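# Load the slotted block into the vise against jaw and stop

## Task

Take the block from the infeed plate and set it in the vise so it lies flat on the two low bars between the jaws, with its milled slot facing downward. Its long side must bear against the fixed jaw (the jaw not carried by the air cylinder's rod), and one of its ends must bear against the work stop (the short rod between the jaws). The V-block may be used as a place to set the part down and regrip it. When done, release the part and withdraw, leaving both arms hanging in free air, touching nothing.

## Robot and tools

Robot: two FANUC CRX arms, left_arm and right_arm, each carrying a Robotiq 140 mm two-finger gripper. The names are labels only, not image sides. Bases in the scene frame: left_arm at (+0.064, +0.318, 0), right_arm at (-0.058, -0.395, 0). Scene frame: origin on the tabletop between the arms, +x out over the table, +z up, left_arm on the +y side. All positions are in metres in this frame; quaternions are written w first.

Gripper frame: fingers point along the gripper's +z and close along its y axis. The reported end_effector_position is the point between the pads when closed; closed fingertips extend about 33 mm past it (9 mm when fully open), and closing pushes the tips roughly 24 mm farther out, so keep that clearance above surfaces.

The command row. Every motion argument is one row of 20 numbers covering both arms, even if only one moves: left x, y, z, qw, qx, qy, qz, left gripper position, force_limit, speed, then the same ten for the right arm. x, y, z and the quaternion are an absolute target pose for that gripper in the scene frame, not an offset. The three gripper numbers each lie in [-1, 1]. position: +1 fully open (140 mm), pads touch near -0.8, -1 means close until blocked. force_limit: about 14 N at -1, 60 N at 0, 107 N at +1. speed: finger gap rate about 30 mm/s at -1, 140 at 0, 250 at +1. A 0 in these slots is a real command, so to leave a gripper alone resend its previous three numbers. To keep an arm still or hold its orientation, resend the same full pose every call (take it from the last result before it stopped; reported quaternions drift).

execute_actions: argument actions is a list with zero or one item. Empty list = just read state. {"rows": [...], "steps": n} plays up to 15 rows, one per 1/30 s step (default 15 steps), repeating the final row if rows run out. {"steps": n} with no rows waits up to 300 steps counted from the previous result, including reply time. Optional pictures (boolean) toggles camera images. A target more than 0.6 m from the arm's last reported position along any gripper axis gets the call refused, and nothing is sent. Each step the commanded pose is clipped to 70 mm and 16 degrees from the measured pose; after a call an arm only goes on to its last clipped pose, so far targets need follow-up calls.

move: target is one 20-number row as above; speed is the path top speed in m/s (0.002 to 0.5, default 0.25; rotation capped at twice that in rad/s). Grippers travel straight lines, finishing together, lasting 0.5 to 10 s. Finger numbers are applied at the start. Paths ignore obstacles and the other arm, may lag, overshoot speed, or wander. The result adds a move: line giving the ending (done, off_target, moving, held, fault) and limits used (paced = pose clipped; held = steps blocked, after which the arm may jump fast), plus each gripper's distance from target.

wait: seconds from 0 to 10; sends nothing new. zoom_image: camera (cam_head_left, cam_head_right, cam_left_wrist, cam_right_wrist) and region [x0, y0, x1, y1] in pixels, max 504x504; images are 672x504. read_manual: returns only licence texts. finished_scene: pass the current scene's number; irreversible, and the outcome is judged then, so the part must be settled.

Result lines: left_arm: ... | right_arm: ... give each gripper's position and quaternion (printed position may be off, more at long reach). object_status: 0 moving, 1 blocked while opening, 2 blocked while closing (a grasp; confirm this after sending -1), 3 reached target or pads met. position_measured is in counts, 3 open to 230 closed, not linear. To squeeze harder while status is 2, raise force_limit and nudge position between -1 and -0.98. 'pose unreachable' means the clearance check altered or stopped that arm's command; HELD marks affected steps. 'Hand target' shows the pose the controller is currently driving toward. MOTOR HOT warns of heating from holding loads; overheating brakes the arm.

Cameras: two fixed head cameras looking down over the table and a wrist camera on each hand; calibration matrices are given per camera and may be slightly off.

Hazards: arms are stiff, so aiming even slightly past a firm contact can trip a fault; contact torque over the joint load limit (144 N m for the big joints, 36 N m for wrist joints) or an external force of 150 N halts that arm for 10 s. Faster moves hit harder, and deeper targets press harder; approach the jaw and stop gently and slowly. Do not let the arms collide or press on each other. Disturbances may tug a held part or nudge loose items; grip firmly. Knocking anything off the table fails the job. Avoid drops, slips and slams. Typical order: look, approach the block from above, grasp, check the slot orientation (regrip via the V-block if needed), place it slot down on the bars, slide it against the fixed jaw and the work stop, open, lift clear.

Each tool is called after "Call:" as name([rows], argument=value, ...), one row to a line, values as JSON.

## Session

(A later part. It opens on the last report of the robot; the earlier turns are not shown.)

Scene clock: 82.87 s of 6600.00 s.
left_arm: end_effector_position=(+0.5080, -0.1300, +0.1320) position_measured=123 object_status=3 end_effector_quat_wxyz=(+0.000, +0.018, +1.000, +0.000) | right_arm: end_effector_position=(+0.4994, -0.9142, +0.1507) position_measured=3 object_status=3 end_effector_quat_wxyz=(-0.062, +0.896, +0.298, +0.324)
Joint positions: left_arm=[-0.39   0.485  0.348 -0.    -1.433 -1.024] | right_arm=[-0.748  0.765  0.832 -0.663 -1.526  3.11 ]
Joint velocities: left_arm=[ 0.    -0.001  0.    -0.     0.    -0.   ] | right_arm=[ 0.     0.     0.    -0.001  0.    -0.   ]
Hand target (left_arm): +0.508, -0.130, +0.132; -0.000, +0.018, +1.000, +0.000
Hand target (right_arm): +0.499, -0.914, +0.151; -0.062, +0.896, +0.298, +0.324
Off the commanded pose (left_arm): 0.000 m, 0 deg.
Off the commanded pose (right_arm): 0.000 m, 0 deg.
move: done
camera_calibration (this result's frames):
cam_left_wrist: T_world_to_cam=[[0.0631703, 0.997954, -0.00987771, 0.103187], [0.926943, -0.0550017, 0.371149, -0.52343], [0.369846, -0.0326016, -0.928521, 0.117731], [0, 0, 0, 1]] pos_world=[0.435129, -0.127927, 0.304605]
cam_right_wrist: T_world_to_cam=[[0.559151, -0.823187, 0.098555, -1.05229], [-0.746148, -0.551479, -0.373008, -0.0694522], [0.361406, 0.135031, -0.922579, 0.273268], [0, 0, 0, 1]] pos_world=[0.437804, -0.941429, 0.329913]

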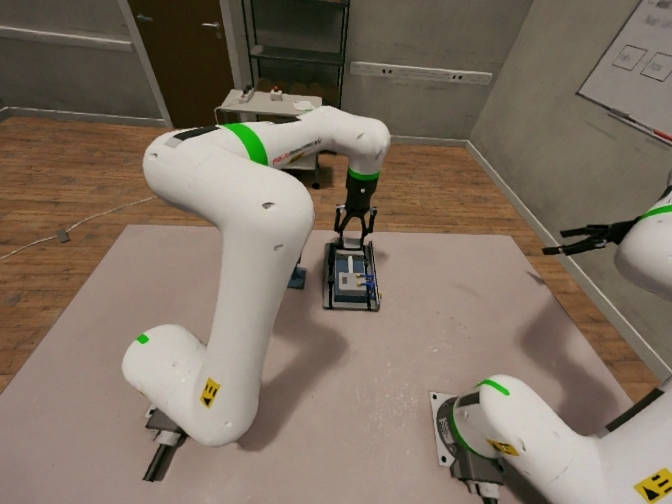

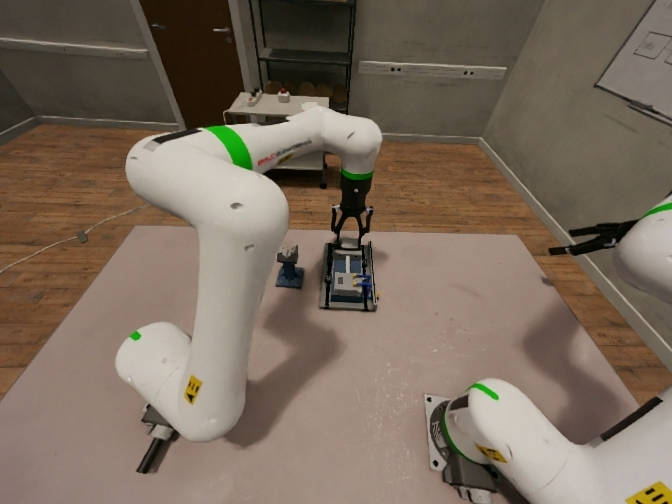

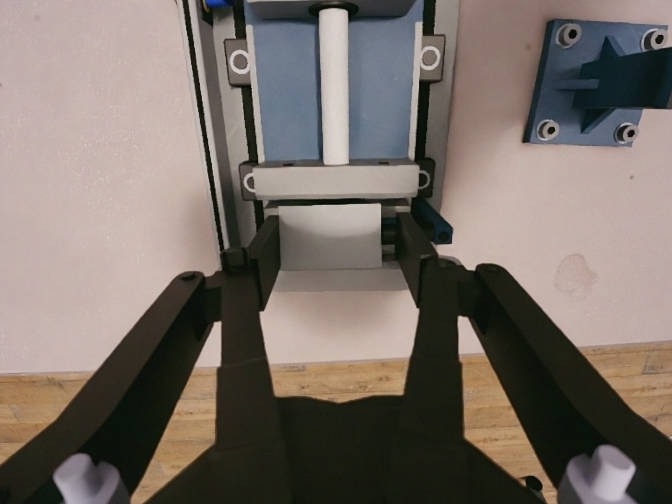

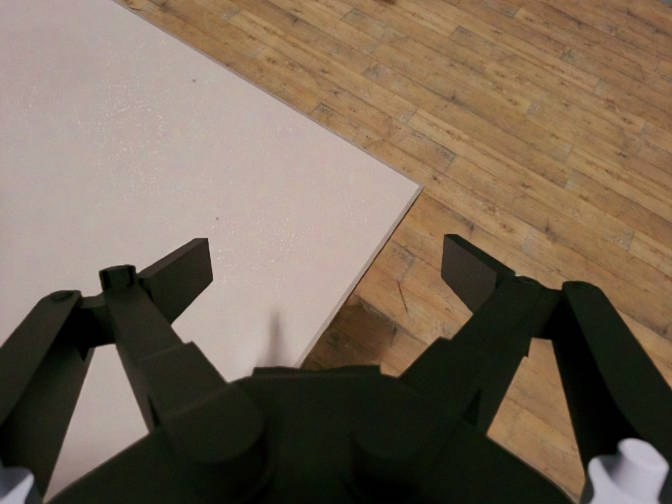

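Likely at or near the stop; close in place.

Call:
move(target=[0.508,-0.13,0.132,0,0.018,1,0,-1,-1,-1,0.4994,-0.9142,0.1507,-0.062,0.896,0.298,0.324,1,0,0])

Call:
move(target=[0.508,-0.13,0.132,0,0.018,1,0,0.2,-1,0,0.4994,-0.9142,0.1507,-0.062,0.896,0.298,0.324,1,0,0])

Call:
move(target=[0.508,-0.13,0.155,0,0.018,1,0,0.2,-1,0,0.4994,-0.9142,0.1507,-0.062,0.896,0.298,0.324,1,0,0])

Call:
move(target=[0.521,-0.132,0.155,0,-0.697,0.717,0,0.2,-1,0,0.4994,-0.9142,0.1507,-0.062,0.896,0.298,0.324,1,0,0], speed=0.4)

Call:
move(target=[0.521,-0.132,0.133,0,-0.697,0.717,0,0.2,-1,0,0.4994,-0.9142,0.1507,-0.062,0.896,0.298,0.324,1,0,0], speed=0.04)

Call:
move(target=[0.521,-0.132,0.133,0,-0.697,0.717,0,-1,-1,-1,0.4994,-0.9142,0.1507,-0.062,0.896,0.298,0.324,1,0,0])

Call:
move(target=[0.521,-0.132,0.133,0,-0.697,0.717,0,0.2,-1,0,0.4994,-0.9142,0.1507,-0.062,0.896,0.298,0.324,1,0,0])

Call:
move(target=[0.521,-0.132,0.2,0,-0.697,0.717,0,0.2,-1,0,0.4994,-0.9142,0.1507,-0.062,0.896,0.298,0.324,1,0,0])

Call:
zoom_image(camera="cam_left_wrist", region=[240,120,440,300])

Scene clock: 92.90 s of 6600.00 s.
left_arm: end_effector_position=(+0.5080, -0.1300, +0.1321) position_measured=140 object_status=2 end_effector_quat_wxyz=(+0.000, +0.018, +1.000, -0.000) | right_arm: end_effector_position=(+0.4994, -0.9142, +0.1507) position_measured=3 object_status=3 end_effector_quat_wxyz=(-0.062, +0.896, +0.298, +0.324)
Joint positions: left_arm=[-0.39   0.485  0.348  0.    -1.433 -1.024] | right_arm=[-0.748  0.765  0.832 -0.663 -1.526  3.11 ]
Joint velocities: left_arm=[-0.     0.     0.    -0.001 -0.     0.   ] | right_arm=[ 0.     0.001  0.001  0.    -0.    -0.   ]
Hand target (left_arm): +0.508, -0.130, +0.132; -0.000, +0.018, +1.000, -0.000
Hand target (right_arm): +0.499, -0.914, +0.151; -0.062, +0.896, +0.298, +0.324
Off the commanded pose (left_arm): 0.000 m, 0 deg.
Off the commanded pose (right_arm): 0.000 m, 0 deg.
After step 90, 6.33 s passed at rest.
move: done
camera_calibration (this result's frames):
cam_left_wrist: T_world_to_cam=[[0.0631682, 0.997952, -0.0100794, 0.103276], [0.926905, -0.0549213, 0.371256, -0.523498], [0.369942, -0.0327942, -0.928476, 0.117735], [0, 0, 0, 1]] pos_world=[0.435154, -0.127955, 0.304707]
cam_right_wrist: T_world_to_cam=[[0.559151, -0.823187, 0.0985551, -1.05229], [-0.746147, -0.551479, -0.373008, -0.0694521], [0.361406, 0.135031, -0.922579, 0.273268], [0, 0, 0, 1]] pos_world=[0.437804, -0.941429, 0.329913]

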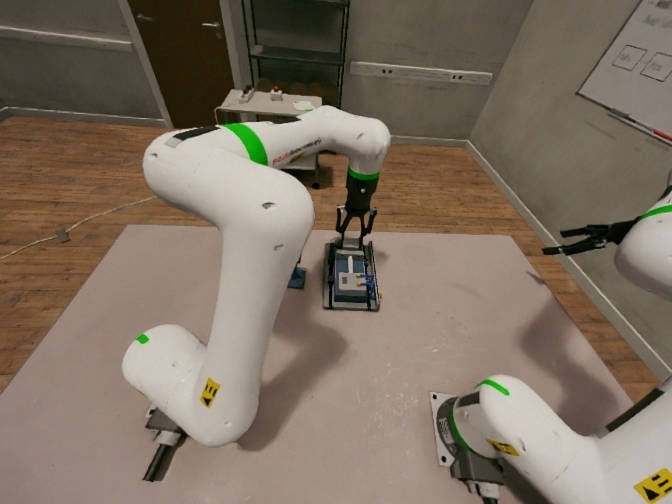

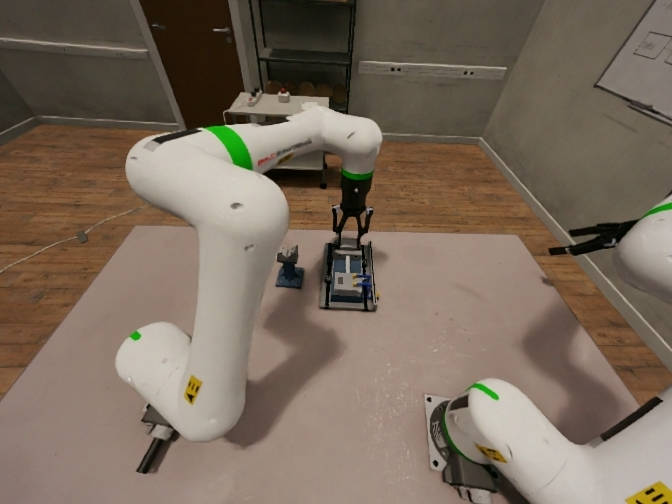

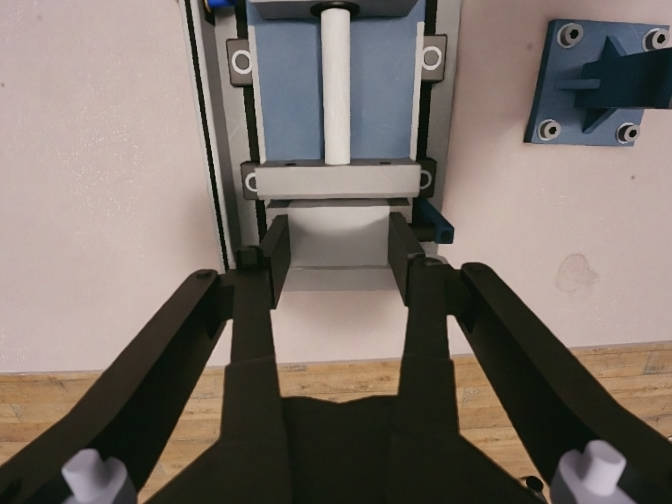

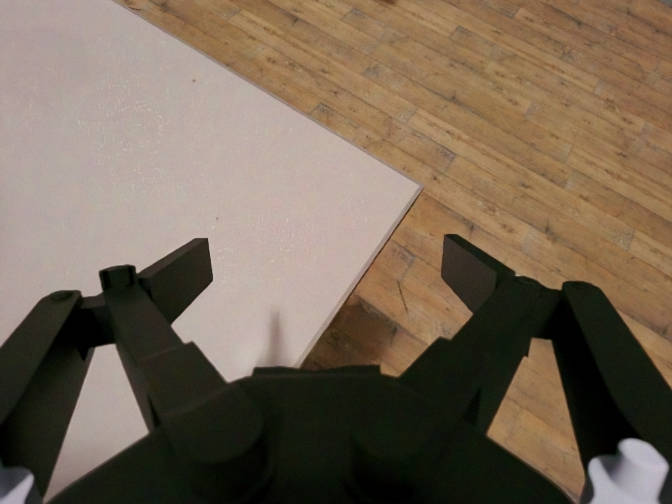

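Scene clock: 93.60 s of 6600.00 s.
left_arm: end_effector_position=(+0.5080, -0.1300, +0.1320) position_measured=104 object_status=3 end_effector_quat_wxyz=(-0.000, +0.018, +1.000, -0.000) | right_arm: end_effector_position=(+0.4994, -0.9142, +0.1507) position_measured=3 object_status=3 end_effector_quat_wxyz=(-0.062, +0.896, +0.298, +0.324)
Joint positions: left_arm=[-0.39   0.485  0.348  0.    -1.433 -1.024] | right_arm=[-0.748  0.765  0.832 -0.663 -1.526  3.11 ]
Joint velocities: left_arm=[-0.  0. -0. -0.  0.  0.] | right_arm=[-0.     0.001  0.     0.002  0.    -0.   ]
Hand target (left_arm): +0.508, -0.130, +0.132; +0.000, +0.018, +1.000, +0.000
Hand target (right_arm): +0.499, -0.914, +0.151; -0.062, +0.896, +0.298, +0.324
Off the commanded pose (left_arm): 0.000 m, 0 deg.
Off the commanded pose (right_arm): 0.000 m, 0 deg.
move: done
camera_calibration (this result's frames):
cam_left_wrist: T_world_to_cam=[[0.0631403, 0.997955, -0.00996859, 0.103227], [0.926952, -0.0549407, 0.371135, -0.523459], [0.369828, -0.032674, -0.928525, 0.11775], [0, 0, 0, 1]] pos_world=[0.435157, -0.127928, 0.304637]
cam_right_wrist: T_world_to_cam=[[0.55915, -0.823188, 0.0985549, -1.05229], [-0.746148, -0.551479, -0.373008, -0.0694518], [0.361406, 0.135031, -0.922579, 0.273268], [0, 0, 0, 1]] pos_world=[0.437804, -0.941429, 0.329913]

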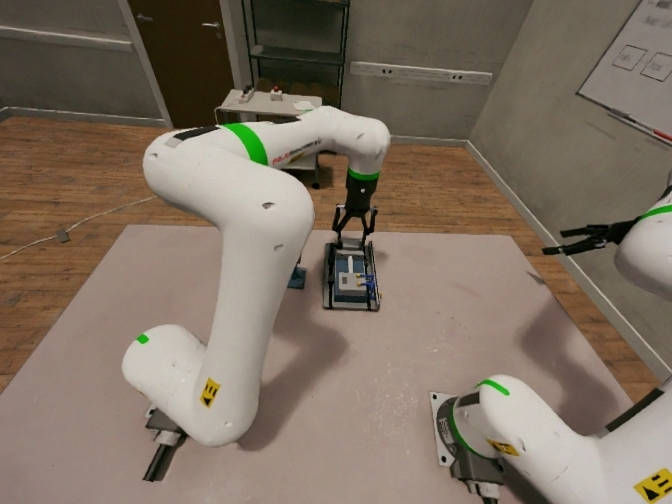

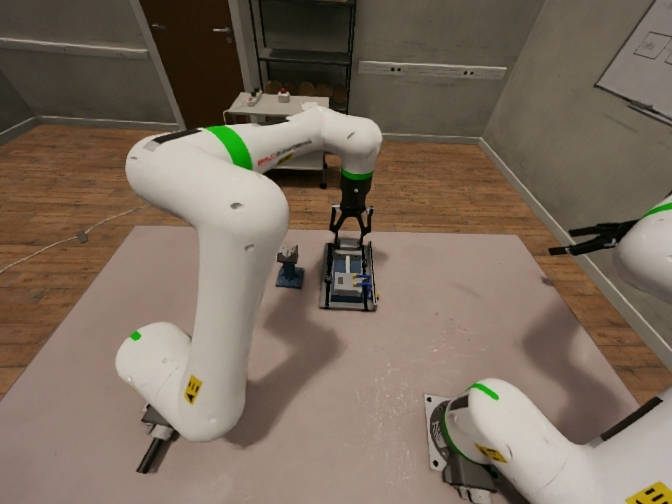

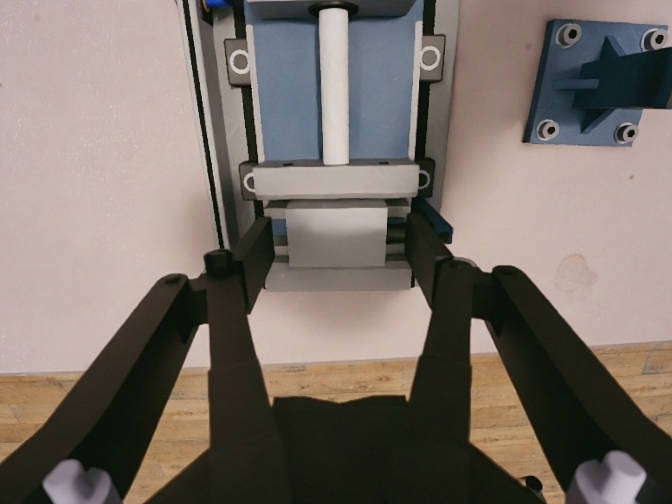

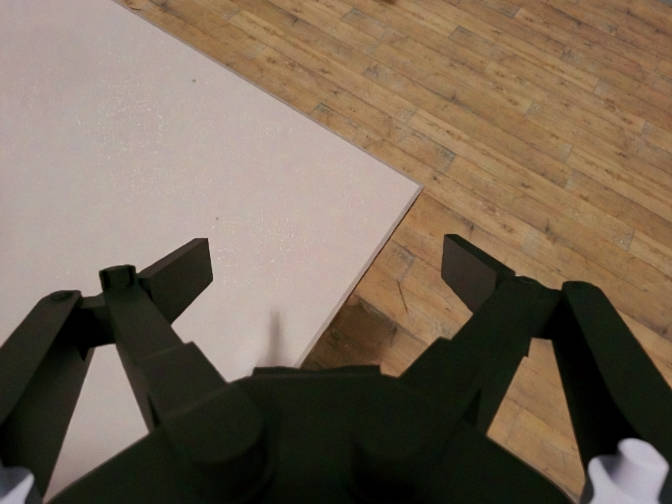

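Scene clock: 94.30 s of 6600.00 s.
left_arm: end_effector_position=(+0.5080, -0.1300, +0.1550) position_measured=104 object_status=3 end_effector_quat_wxyz=(-0.000, +0.018, +1.000, -0.000) | right_arm: end_effector_position=(+0.4994, -0.9142, +0.1507) position_measured=3 object_status=3 end_effector_quat_wxyz=(-0.062, +0.896, +0.298, +0.324)
Joint positions: left_arm=[-0.39   0.479  0.392  0.    -1.484 -1.024] | right_arm=[-0.748  0.765  0.832 -0.663 -1.526  3.11 ]
Joint velocities: left_arm=[ 0.    -0.001  0.001  0.    -0.    -0.001] | right_arm=[ 0.    -0.     0.     0.     0.001  0.   ]
Hand target (left_arm): +0.508, -0.130, +0.155; +0.000, +0.018, +1.000, +0.000
Hand target (right_arm): +0.499, -0.914, +0.151; -0.062, +0.896, +0.298, +0.324
Off the commanded pose (left_arm): 0.000 m, 0 deg.
Off the commanded pose (right_arm): 0.000 m, 0 deg.
move: done
camera_calibration (this result's frames):
cam_left_wrist: T_world_to_cam=[[0.0631353, 0.997954, -0.0100501, 0.103519], [0.926957, -0.0549061, 0.371129, -0.532023], [0.369818, -0.0327474, -0.928527, 0.139105], [0, 0, 0, 1]] pos_world=[0.435183, -0.127963, 0.327652]
cam_right_wrist: T_world_to_cam=[[0.559151, -0.823187, 0.0985547, -1.05229], [-0.746148, -0.551479, -0.373008, -0.0694521], [0.361406, 0.135031, -0.922579, 0.273268], [0, 0, 0, 1]] pos_world=[0.437804, -0.941429, 0.329913]

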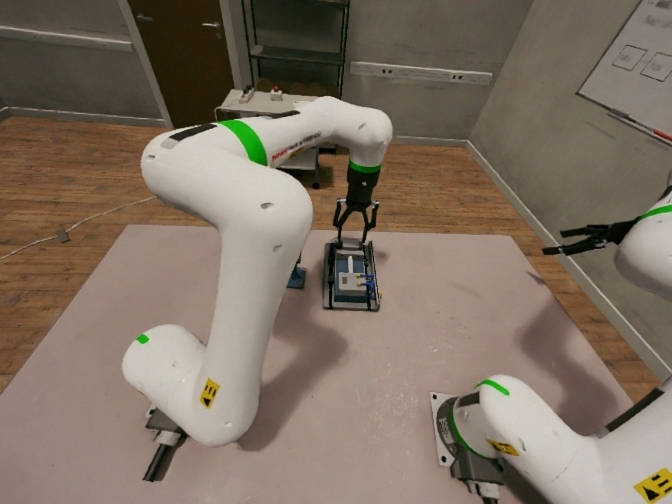

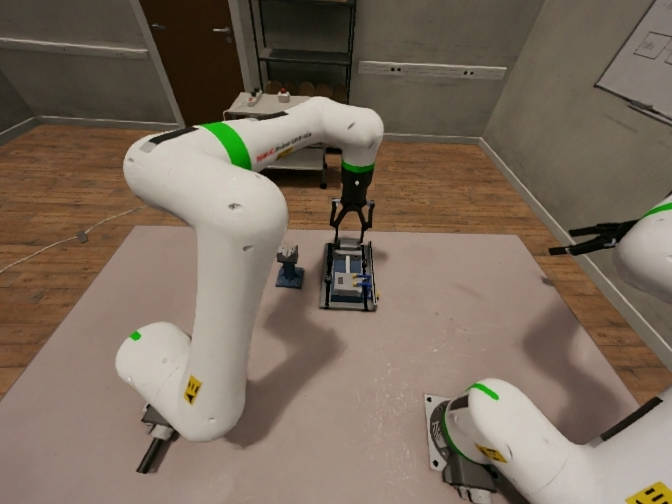

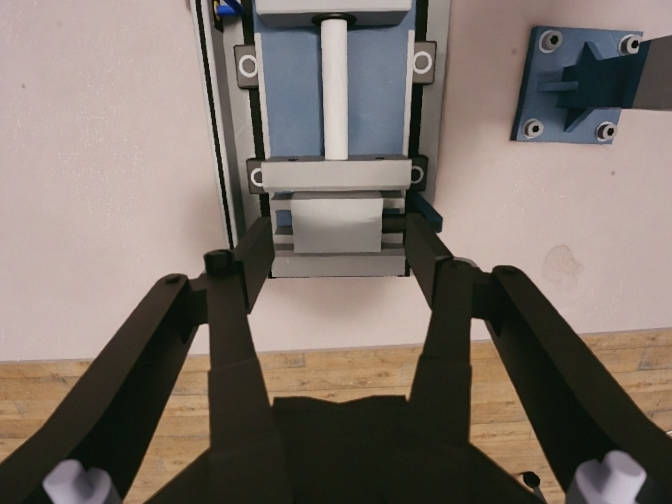

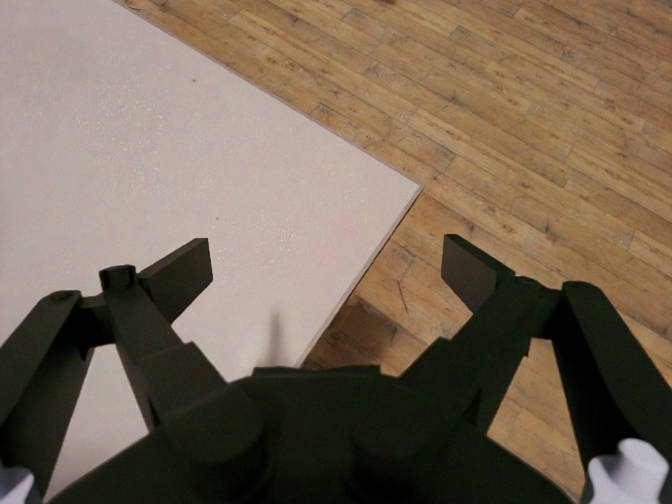

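Scene clock: 96.70 s of 6600.00 s.
left_arm: end_effector_position=(+0.5210, -0.1320, +0.1550) position_measured=104 object_status=3 end_effector_quat_wxyz=(-0.000, +0.697, -0.717, -0.000) | right_arm: end_effector_position=(+0.4994, -0.9142, +0.1507) position_measured=3 object_status=3 end_effector_quat_wxyz=(-0.062, +0.896, +0.298, +0.324)
Joint positions: left_arm=[-0.381  0.508  0.434 -0.    -1.497  0.546] | right_arm=[-0.748  0.765  0.832 -0.663 -1.526  3.11 ]
Joint velocities: left_arm=[-0.001 -0.001  0.002 -0.    -0.     0.001] | right_arm=[ 0.    -0.    -0.     0.001 -0.    -0.   ]
Hand target (left_arm): +0.521, -0.132, +0.155; -0.000, +0.697, -0.717, -0.000
Hand target (right_arm): +0.499, -0.914, +0.151; -0.062, +0.896, +0.298, +0.324
Off the commanded pose (left_arm): 0.000 m, 0 deg.
Off the commanded pose (right_arm): 0.000 m, 0 deg.
move: done
camera_calibration (this result's frames):
cam_left_wrist: T_world_to_cam=[[-0.998414, 0.055403, -0.00995965, 0.53332], [0.0477566, 0.927342, 0.371156, 0.0435308], [0.0297991, 0.370092, -0.928517, 0.364561], [0, 0, 0, 1]] pos_world=[0.519532, -0.204836, 0.327656]
cam_right_wrist: T_world_to_cam=[[0.559151, -0.823187, 0.0985548, -1.05229], [-0.746148, -0.551479, -0.373008, -0.069452], [0.361406, 0.135031, -0.922579, 0.273268], [0, 0, 0, 1]] pos_world=[0.437804, -0.941429, 0.329913]

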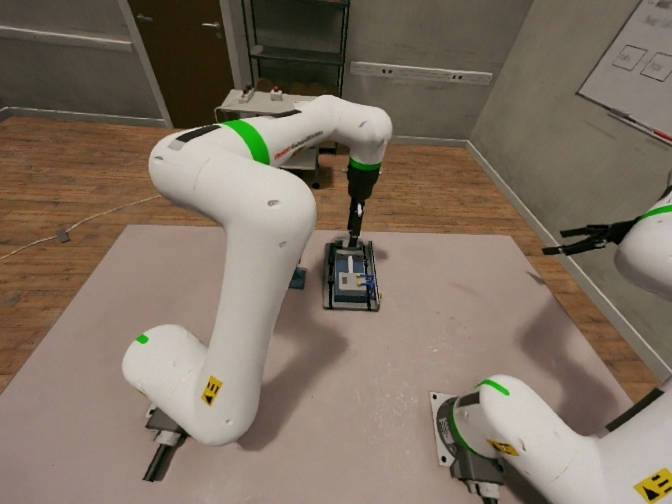

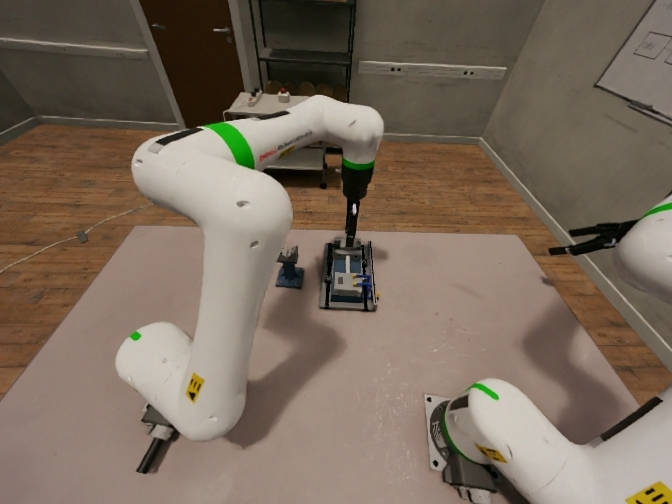

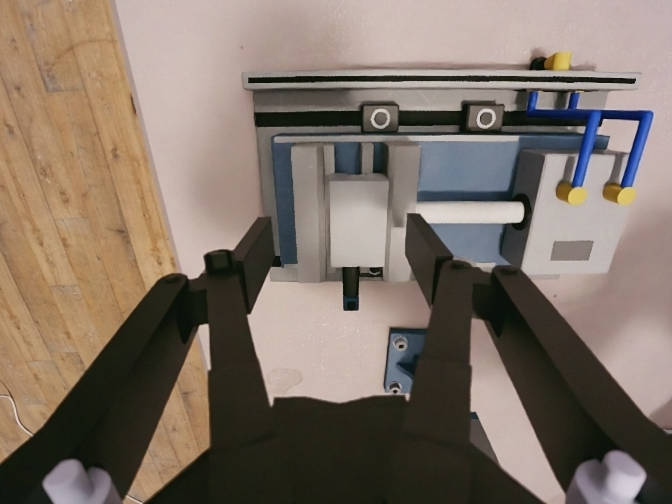

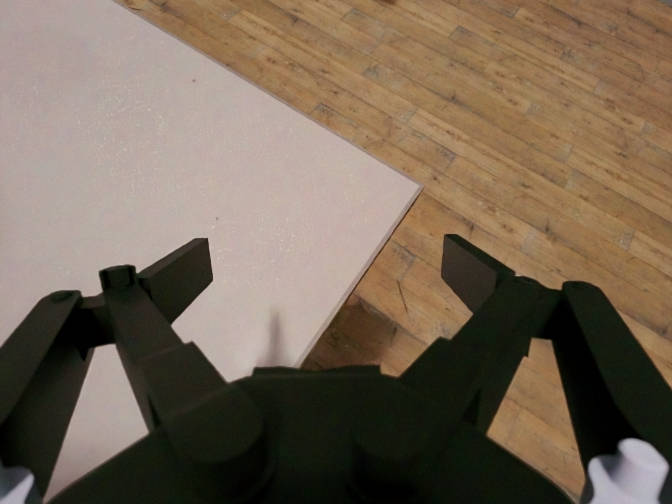

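Scene clock: 97.50 s of 6600.00 s.
left_arm: end_effector_position=(+0.5210, -0.1320, +0.1330) position_measured=104 object_status=3 end_effector_quat_wxyz=(-0.000, +0.697, -0.717, -0.000) | right_arm: end_effector_position=(+0.4994, -0.9142, +0.1507) position_measured=3 object_status=3 end_effector_quat_wxyz=(-0.062, +0.896, +0.298, +0.324)
Joint positions: left_arm=[-0.381  0.513  0.39  -0.    -1.448  0.546] | right_arm=[-0.748  0.765  0.832 -0.663 -1.526  3.11 ]
Joint velocities: left_arm=[-0.001 -0.    -0.    -0.    -0.002  0.   ] | right_arm=[ 0.     0.001 -0.    -0.     0.001  0.   ]
Hand target (left_arm): +0.521, -0.132, +0.133; +0.000, +0.697, -0.717, +0.000
Hand target (right_arm): +0.499, -0.914, +0.151; -0.062, +0.896, +0.298, +0.324
Off the commanded pose (left_arm): 0.000 m, 0 deg.
Off the commanded pose (right_arm): 0.000 m, 0 deg.
move: done
camera_calibration (this result's frames):
cam_left_wrist: T_world_to_cam=[[-0.998412, 0.0554475, -0.00996918, 0.533044], [0.0477934, 0.927326, 0.37119, 0.0516697], [0.0298263, 0.370124, -0.928503, 0.344098], [0, 0, 0, 1]] pos_world=[0.519465, -0.20483, 0.305631]
cam_right_wrist: T_world_to_cam=[[0.55915, -0.823188, 0.0985547, -1.05229], [-0.746148, -0.551479, -0.373008, -0.0694518], [0.361406, 0.135031, -0.922579, 0.273268], [0, 0, 0, 1]] pos_world=[0.437804, -0.941429, 0.329913]

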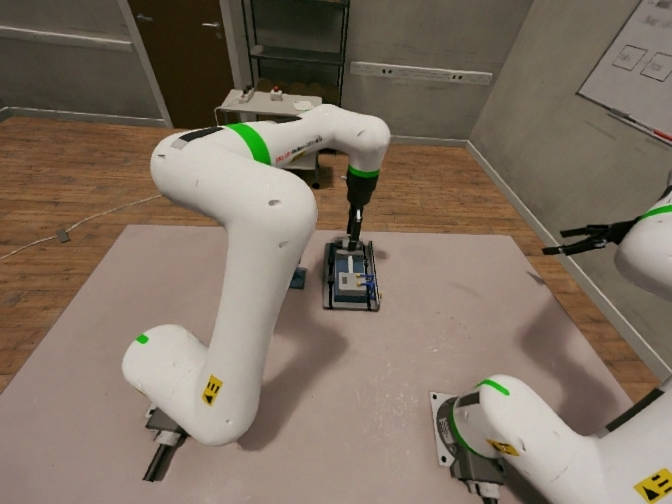

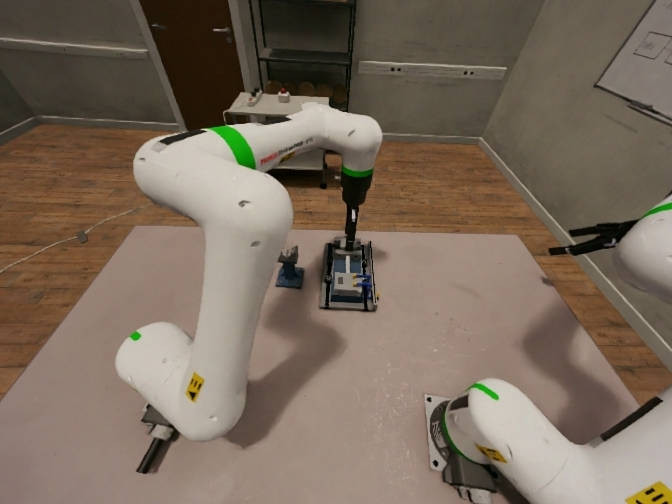

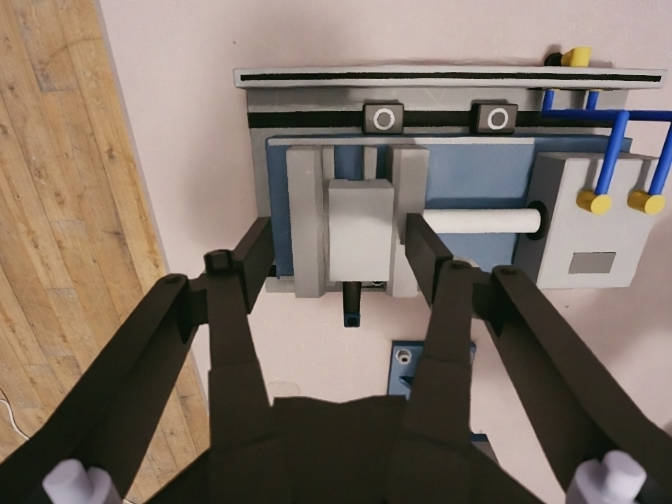

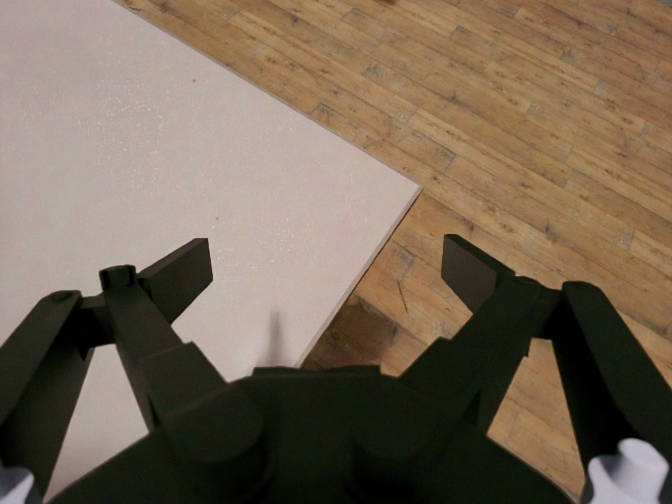

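Scene clock: 98.73 s of 6600.00 s.
left_arm: end_effector_position=(+0.5209, -0.1320, +0.1330) position_measured=153 object_status=0 end_effector_quat_wxyz=(+0.000, +0.697, -0.717, -0.000) | right_arm: end_effector_position=(+0.4994, -0.9142, +0.1507) position_measured=3 object_status=3 end_effector_quat_wxyz=(-0.062, +0.896, +0.298, +0.324)
Joint positions: left_arm=[-0.381  0.513  0.391  0.    -1.448  0.546] | right_arm=[-0.748  0.765  0.832 -0.663 -1.526  3.11 ]
Joint velocities: left_arm=[-0.     0.    -0.001 -0.001  0.003 -0.   ] | right_arm=[ 0.    -0.001  0.001 -0.     0.001  0.001]
Hand target (left_arm): +0.521, -0.132, +0.133; +0.000, +0.697, -0.717, -0.000
Hand target (right_arm): +0.499, -0.914, +0.151; -0.062, +0.896, +0.298, +0.324
Off the commanded pose (left_arm): 0.000 m, 0 deg.
Off the commanded pose (right_arm): 0.000 m, 0 deg.
move: done
camera_calibration (this result's frames):
cam_left_wrist: T_world_to_cam=[[-0.998412, 0.0554825, -0.00973807, 0.532937], [0.0479136, 0.927347, 0.371123, 0.0516779], [0.0296214, 0.370067, -0.928533, 0.344238], [0, 0, 0, 1]] pos_world=[0.519418, -0.204883, 0.305647]
cam_right_wrist: T_world_to_cam=[[0.55915, -0.823188, 0.0985549, -1.05229], [-0.746148, -0.551479, -0.373008, -0.0694518], [0.361406, 0.135031, -0.922579, 0.273268], [0, 0, 0, 1]] pos_world=[0.437804, -0.941429, 0.329913]

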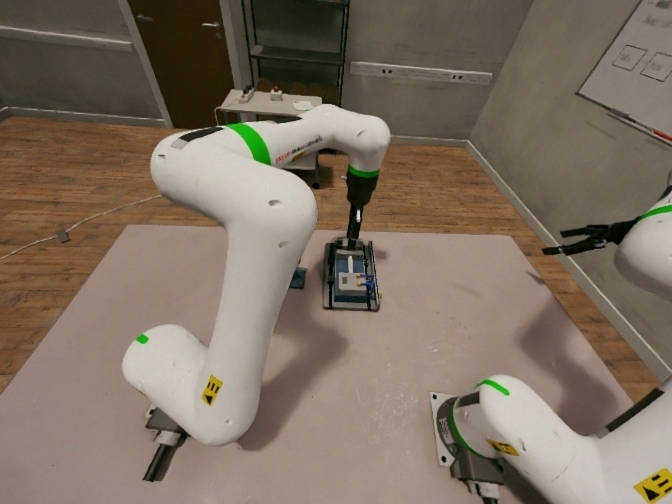

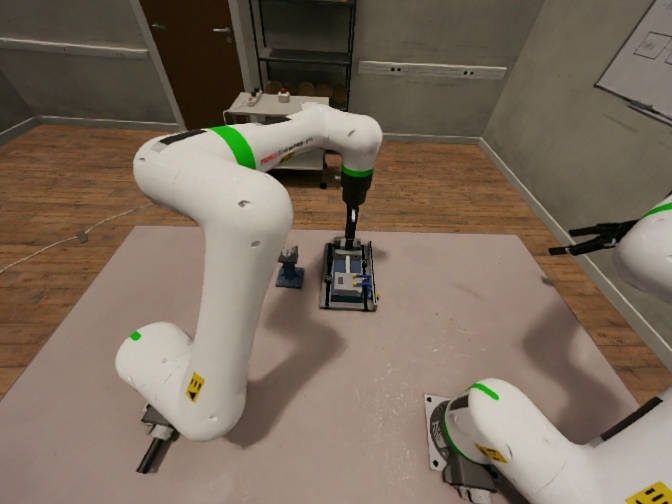

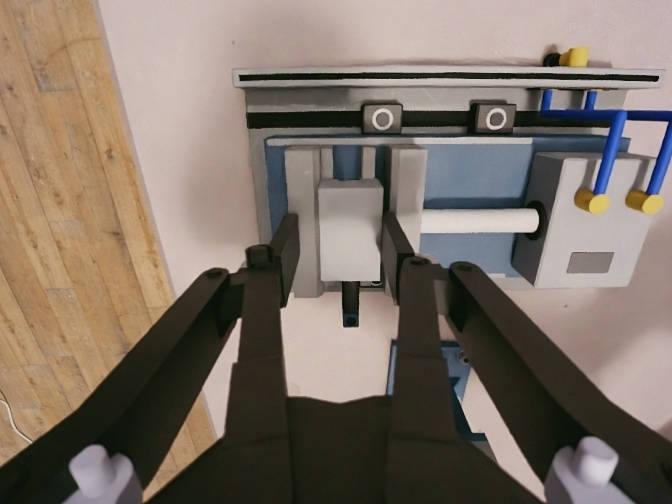

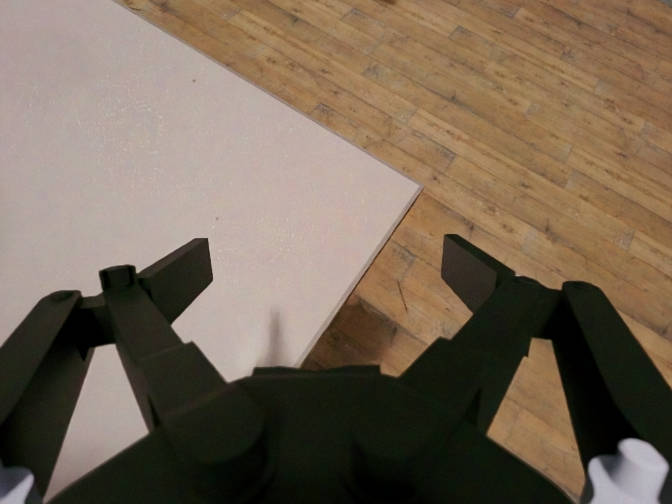

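Scene clock: 99.43 s of 6600.00 s.
left_arm: end_effector_position=(+0.5210, -0.1320, +0.1330) position_measured=104 object_status=3 end_effector_quat_wxyz=(+0.000, +0.697, -0.717, -0.000) | right_arm: end_effector_position=(+0.4994, -0.9142, +0.1507) position_measured=3 object_status=3 end_effector_quat_wxyz=(-0.062, +0.896, +0.298, +0.324)
Joint positions: left_arm=[-0.381  0.513  0.391  0.    -1.448  0.546] | right_arm=[-0.748  0.765  0.832 -0.663 -1.526  3.11 ]
Joint velocities: left_arm=[ 0.    -0.001  0.001 -0.    -0.001  0.   ] | right_arm=[-0.  0. -0.  0. -0. -0.]
Hand target (left_arm): +0.521, -0.132, +0.133; +0.000, +0.697, -0.717, -0.000
Hand target (right_arm): +0.499, -0.914, +0.151; -0.062, +0.896, +0.298, +0.324
Off the commanded pose (left_arm): 0.000 m, 0 deg.
Off the commanded pose (right_arm): 0.000 m, 0 deg.
move: done
camera_calibration (this result's frames):
cam_left_wrist: T_world_to_cam=[[-0.998411, 0.0554841, -0.00989195, 0.533026], [0.0478583, 0.927353, 0.371115, 0.0517107], [0.0297643, 0.370051, -0.928534, 0.344172], [0, 0, 0, 1]] pos_world=[0.51946, -0.20489, 0.305658]
cam_right_wrist: T_world_to_cam=[[0.559151, -0.823187, 0.0985548, -1.05229], [-0.746148, -0.551479, -0.373008, -0.0694519], [0.361406, 0.135031, -0.922579, 0.273268], [0, 0, 0, 1]] pos_world=[0.437804, -0.941429, 0.329913]

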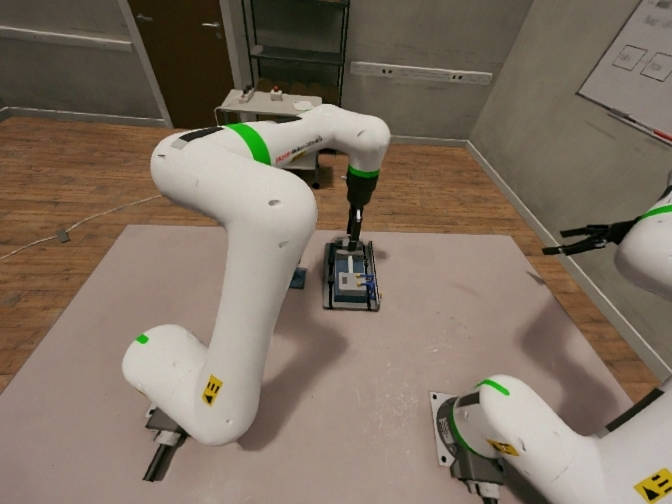

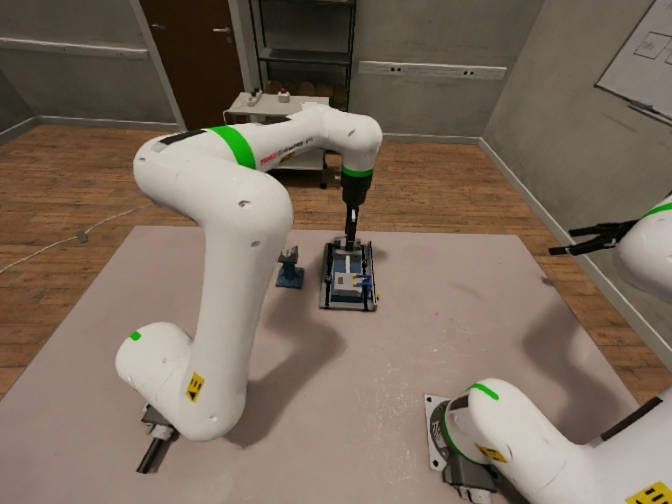

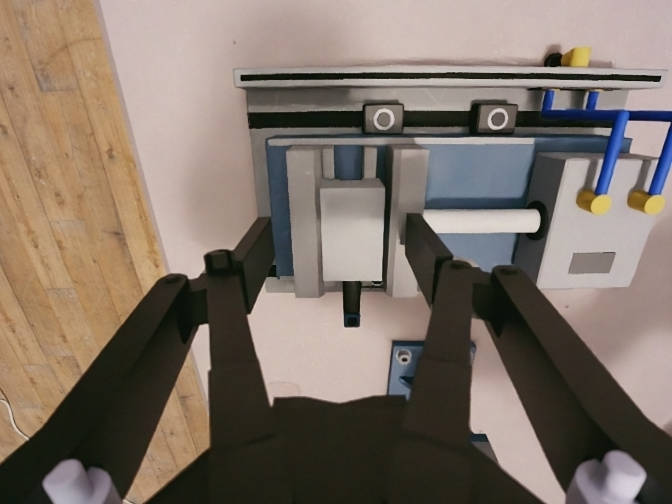

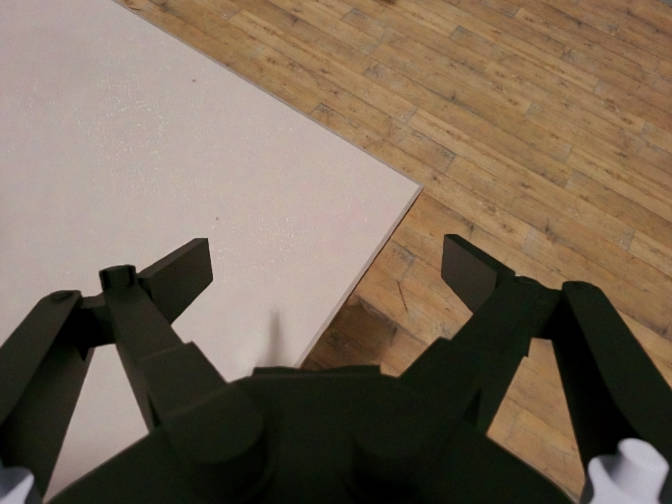

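Scene clock: 100.20 s of 6600.00 s.
left_arm: end_effector_position=(+0.5212, -0.1320, +0.2000) position_measured=104 object_status=3 end_effector_quat_wxyz=(+0.000, +0.697, -0.717, -0.000) | right_arm: end_effector_position=(+0.4994, -0.9142, +0.1507) position_measured=3 object_status=3 end_effector_quat_wxyz=(-0.062, +0.896, +0.298, +0.324)
Joint positions: left_arm=[-0.381  0.505  0.535 -0.    -1.6    0.546] | right_arm=[-0.748  0.765  0.832 -0.663 -1.526  3.11 ]
Joint velocities: left_arm=[-0.001  0.001  0.    -0.    -0.001 -0.   ] | right_arm=[ 0.    -0.     0.002  0.001  0.    -0.   ]
Hand target (left_arm): +0.521, -0.132, +0.200; -0.000, +0.697, -0.717, -0.000
Hand target (right_arm): +0.499, -0.914, +0.151; -0.062, +0.896, +0.298, +0.324
Off the commanded pose (left_arm): 0.000 m, 0 deg.
Off the commanded pose (right_arm): 0.000 m, 0 deg.
move: done
camera_calibration (this result's frames):
cam_left_wrist: T_world_to_cam=[[-0.998425, 0.0552045, -0.00995001, 0.533899], [0.0475757, 0.927349, 0.37116, 0.0268996], [0.0297169, 0.370103, -0.928515, 0.406331], [0, 0, 0, 1]] pos_world=[0.519704, -0.204803, 0.372613]
cam_right_wrist: T_world_to_cam=[[0.559151, -0.823187, 0.0985549, -1.05229], [-0.746148, -0.551479, -0.373008, -0.0694519], [0.361406, 0.135031, -0.922579, 0.273268], [0, 0, 0, 1]] pos_world=[0.437804, -0.941429, 0.329913]

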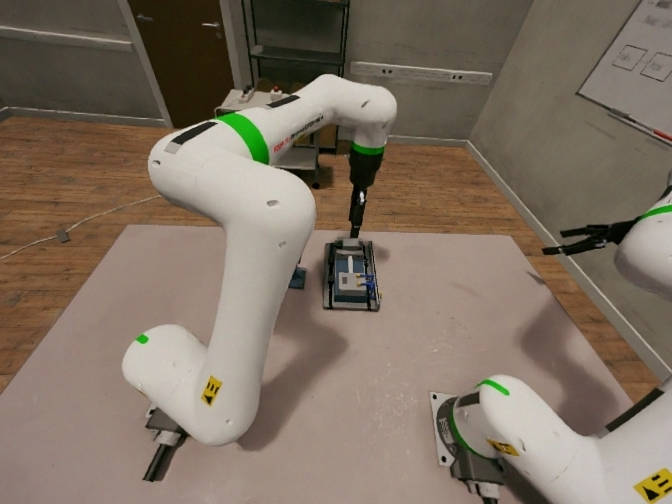

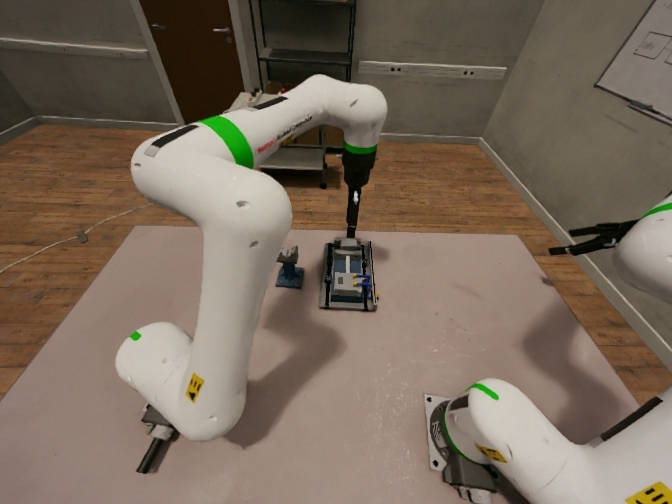

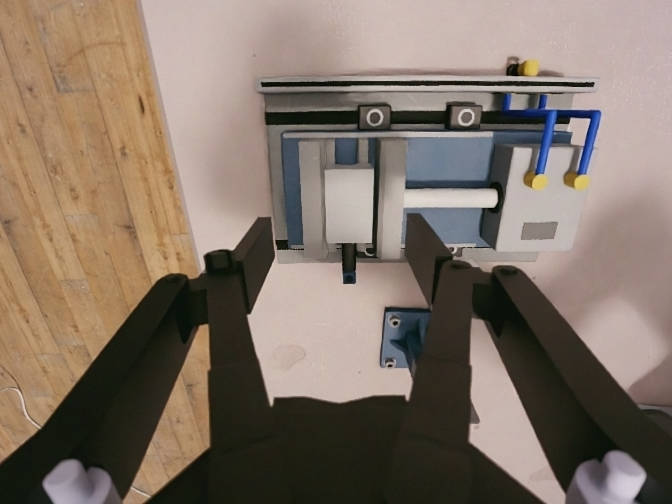

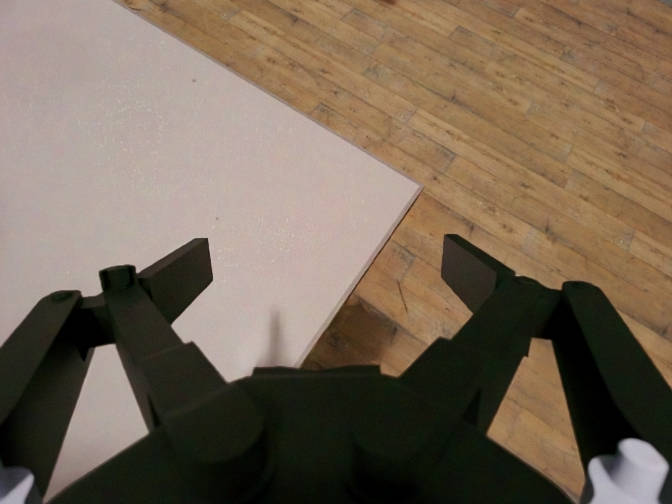

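Region (240, 120, 440, 300) of cam_left_wrist's 672x504 image, scaled by 2.520, with more detail than that image has; it fills the top 454 rows of this view, and the rest is white.

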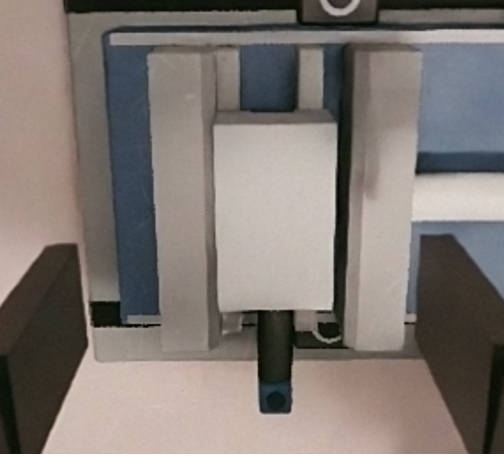

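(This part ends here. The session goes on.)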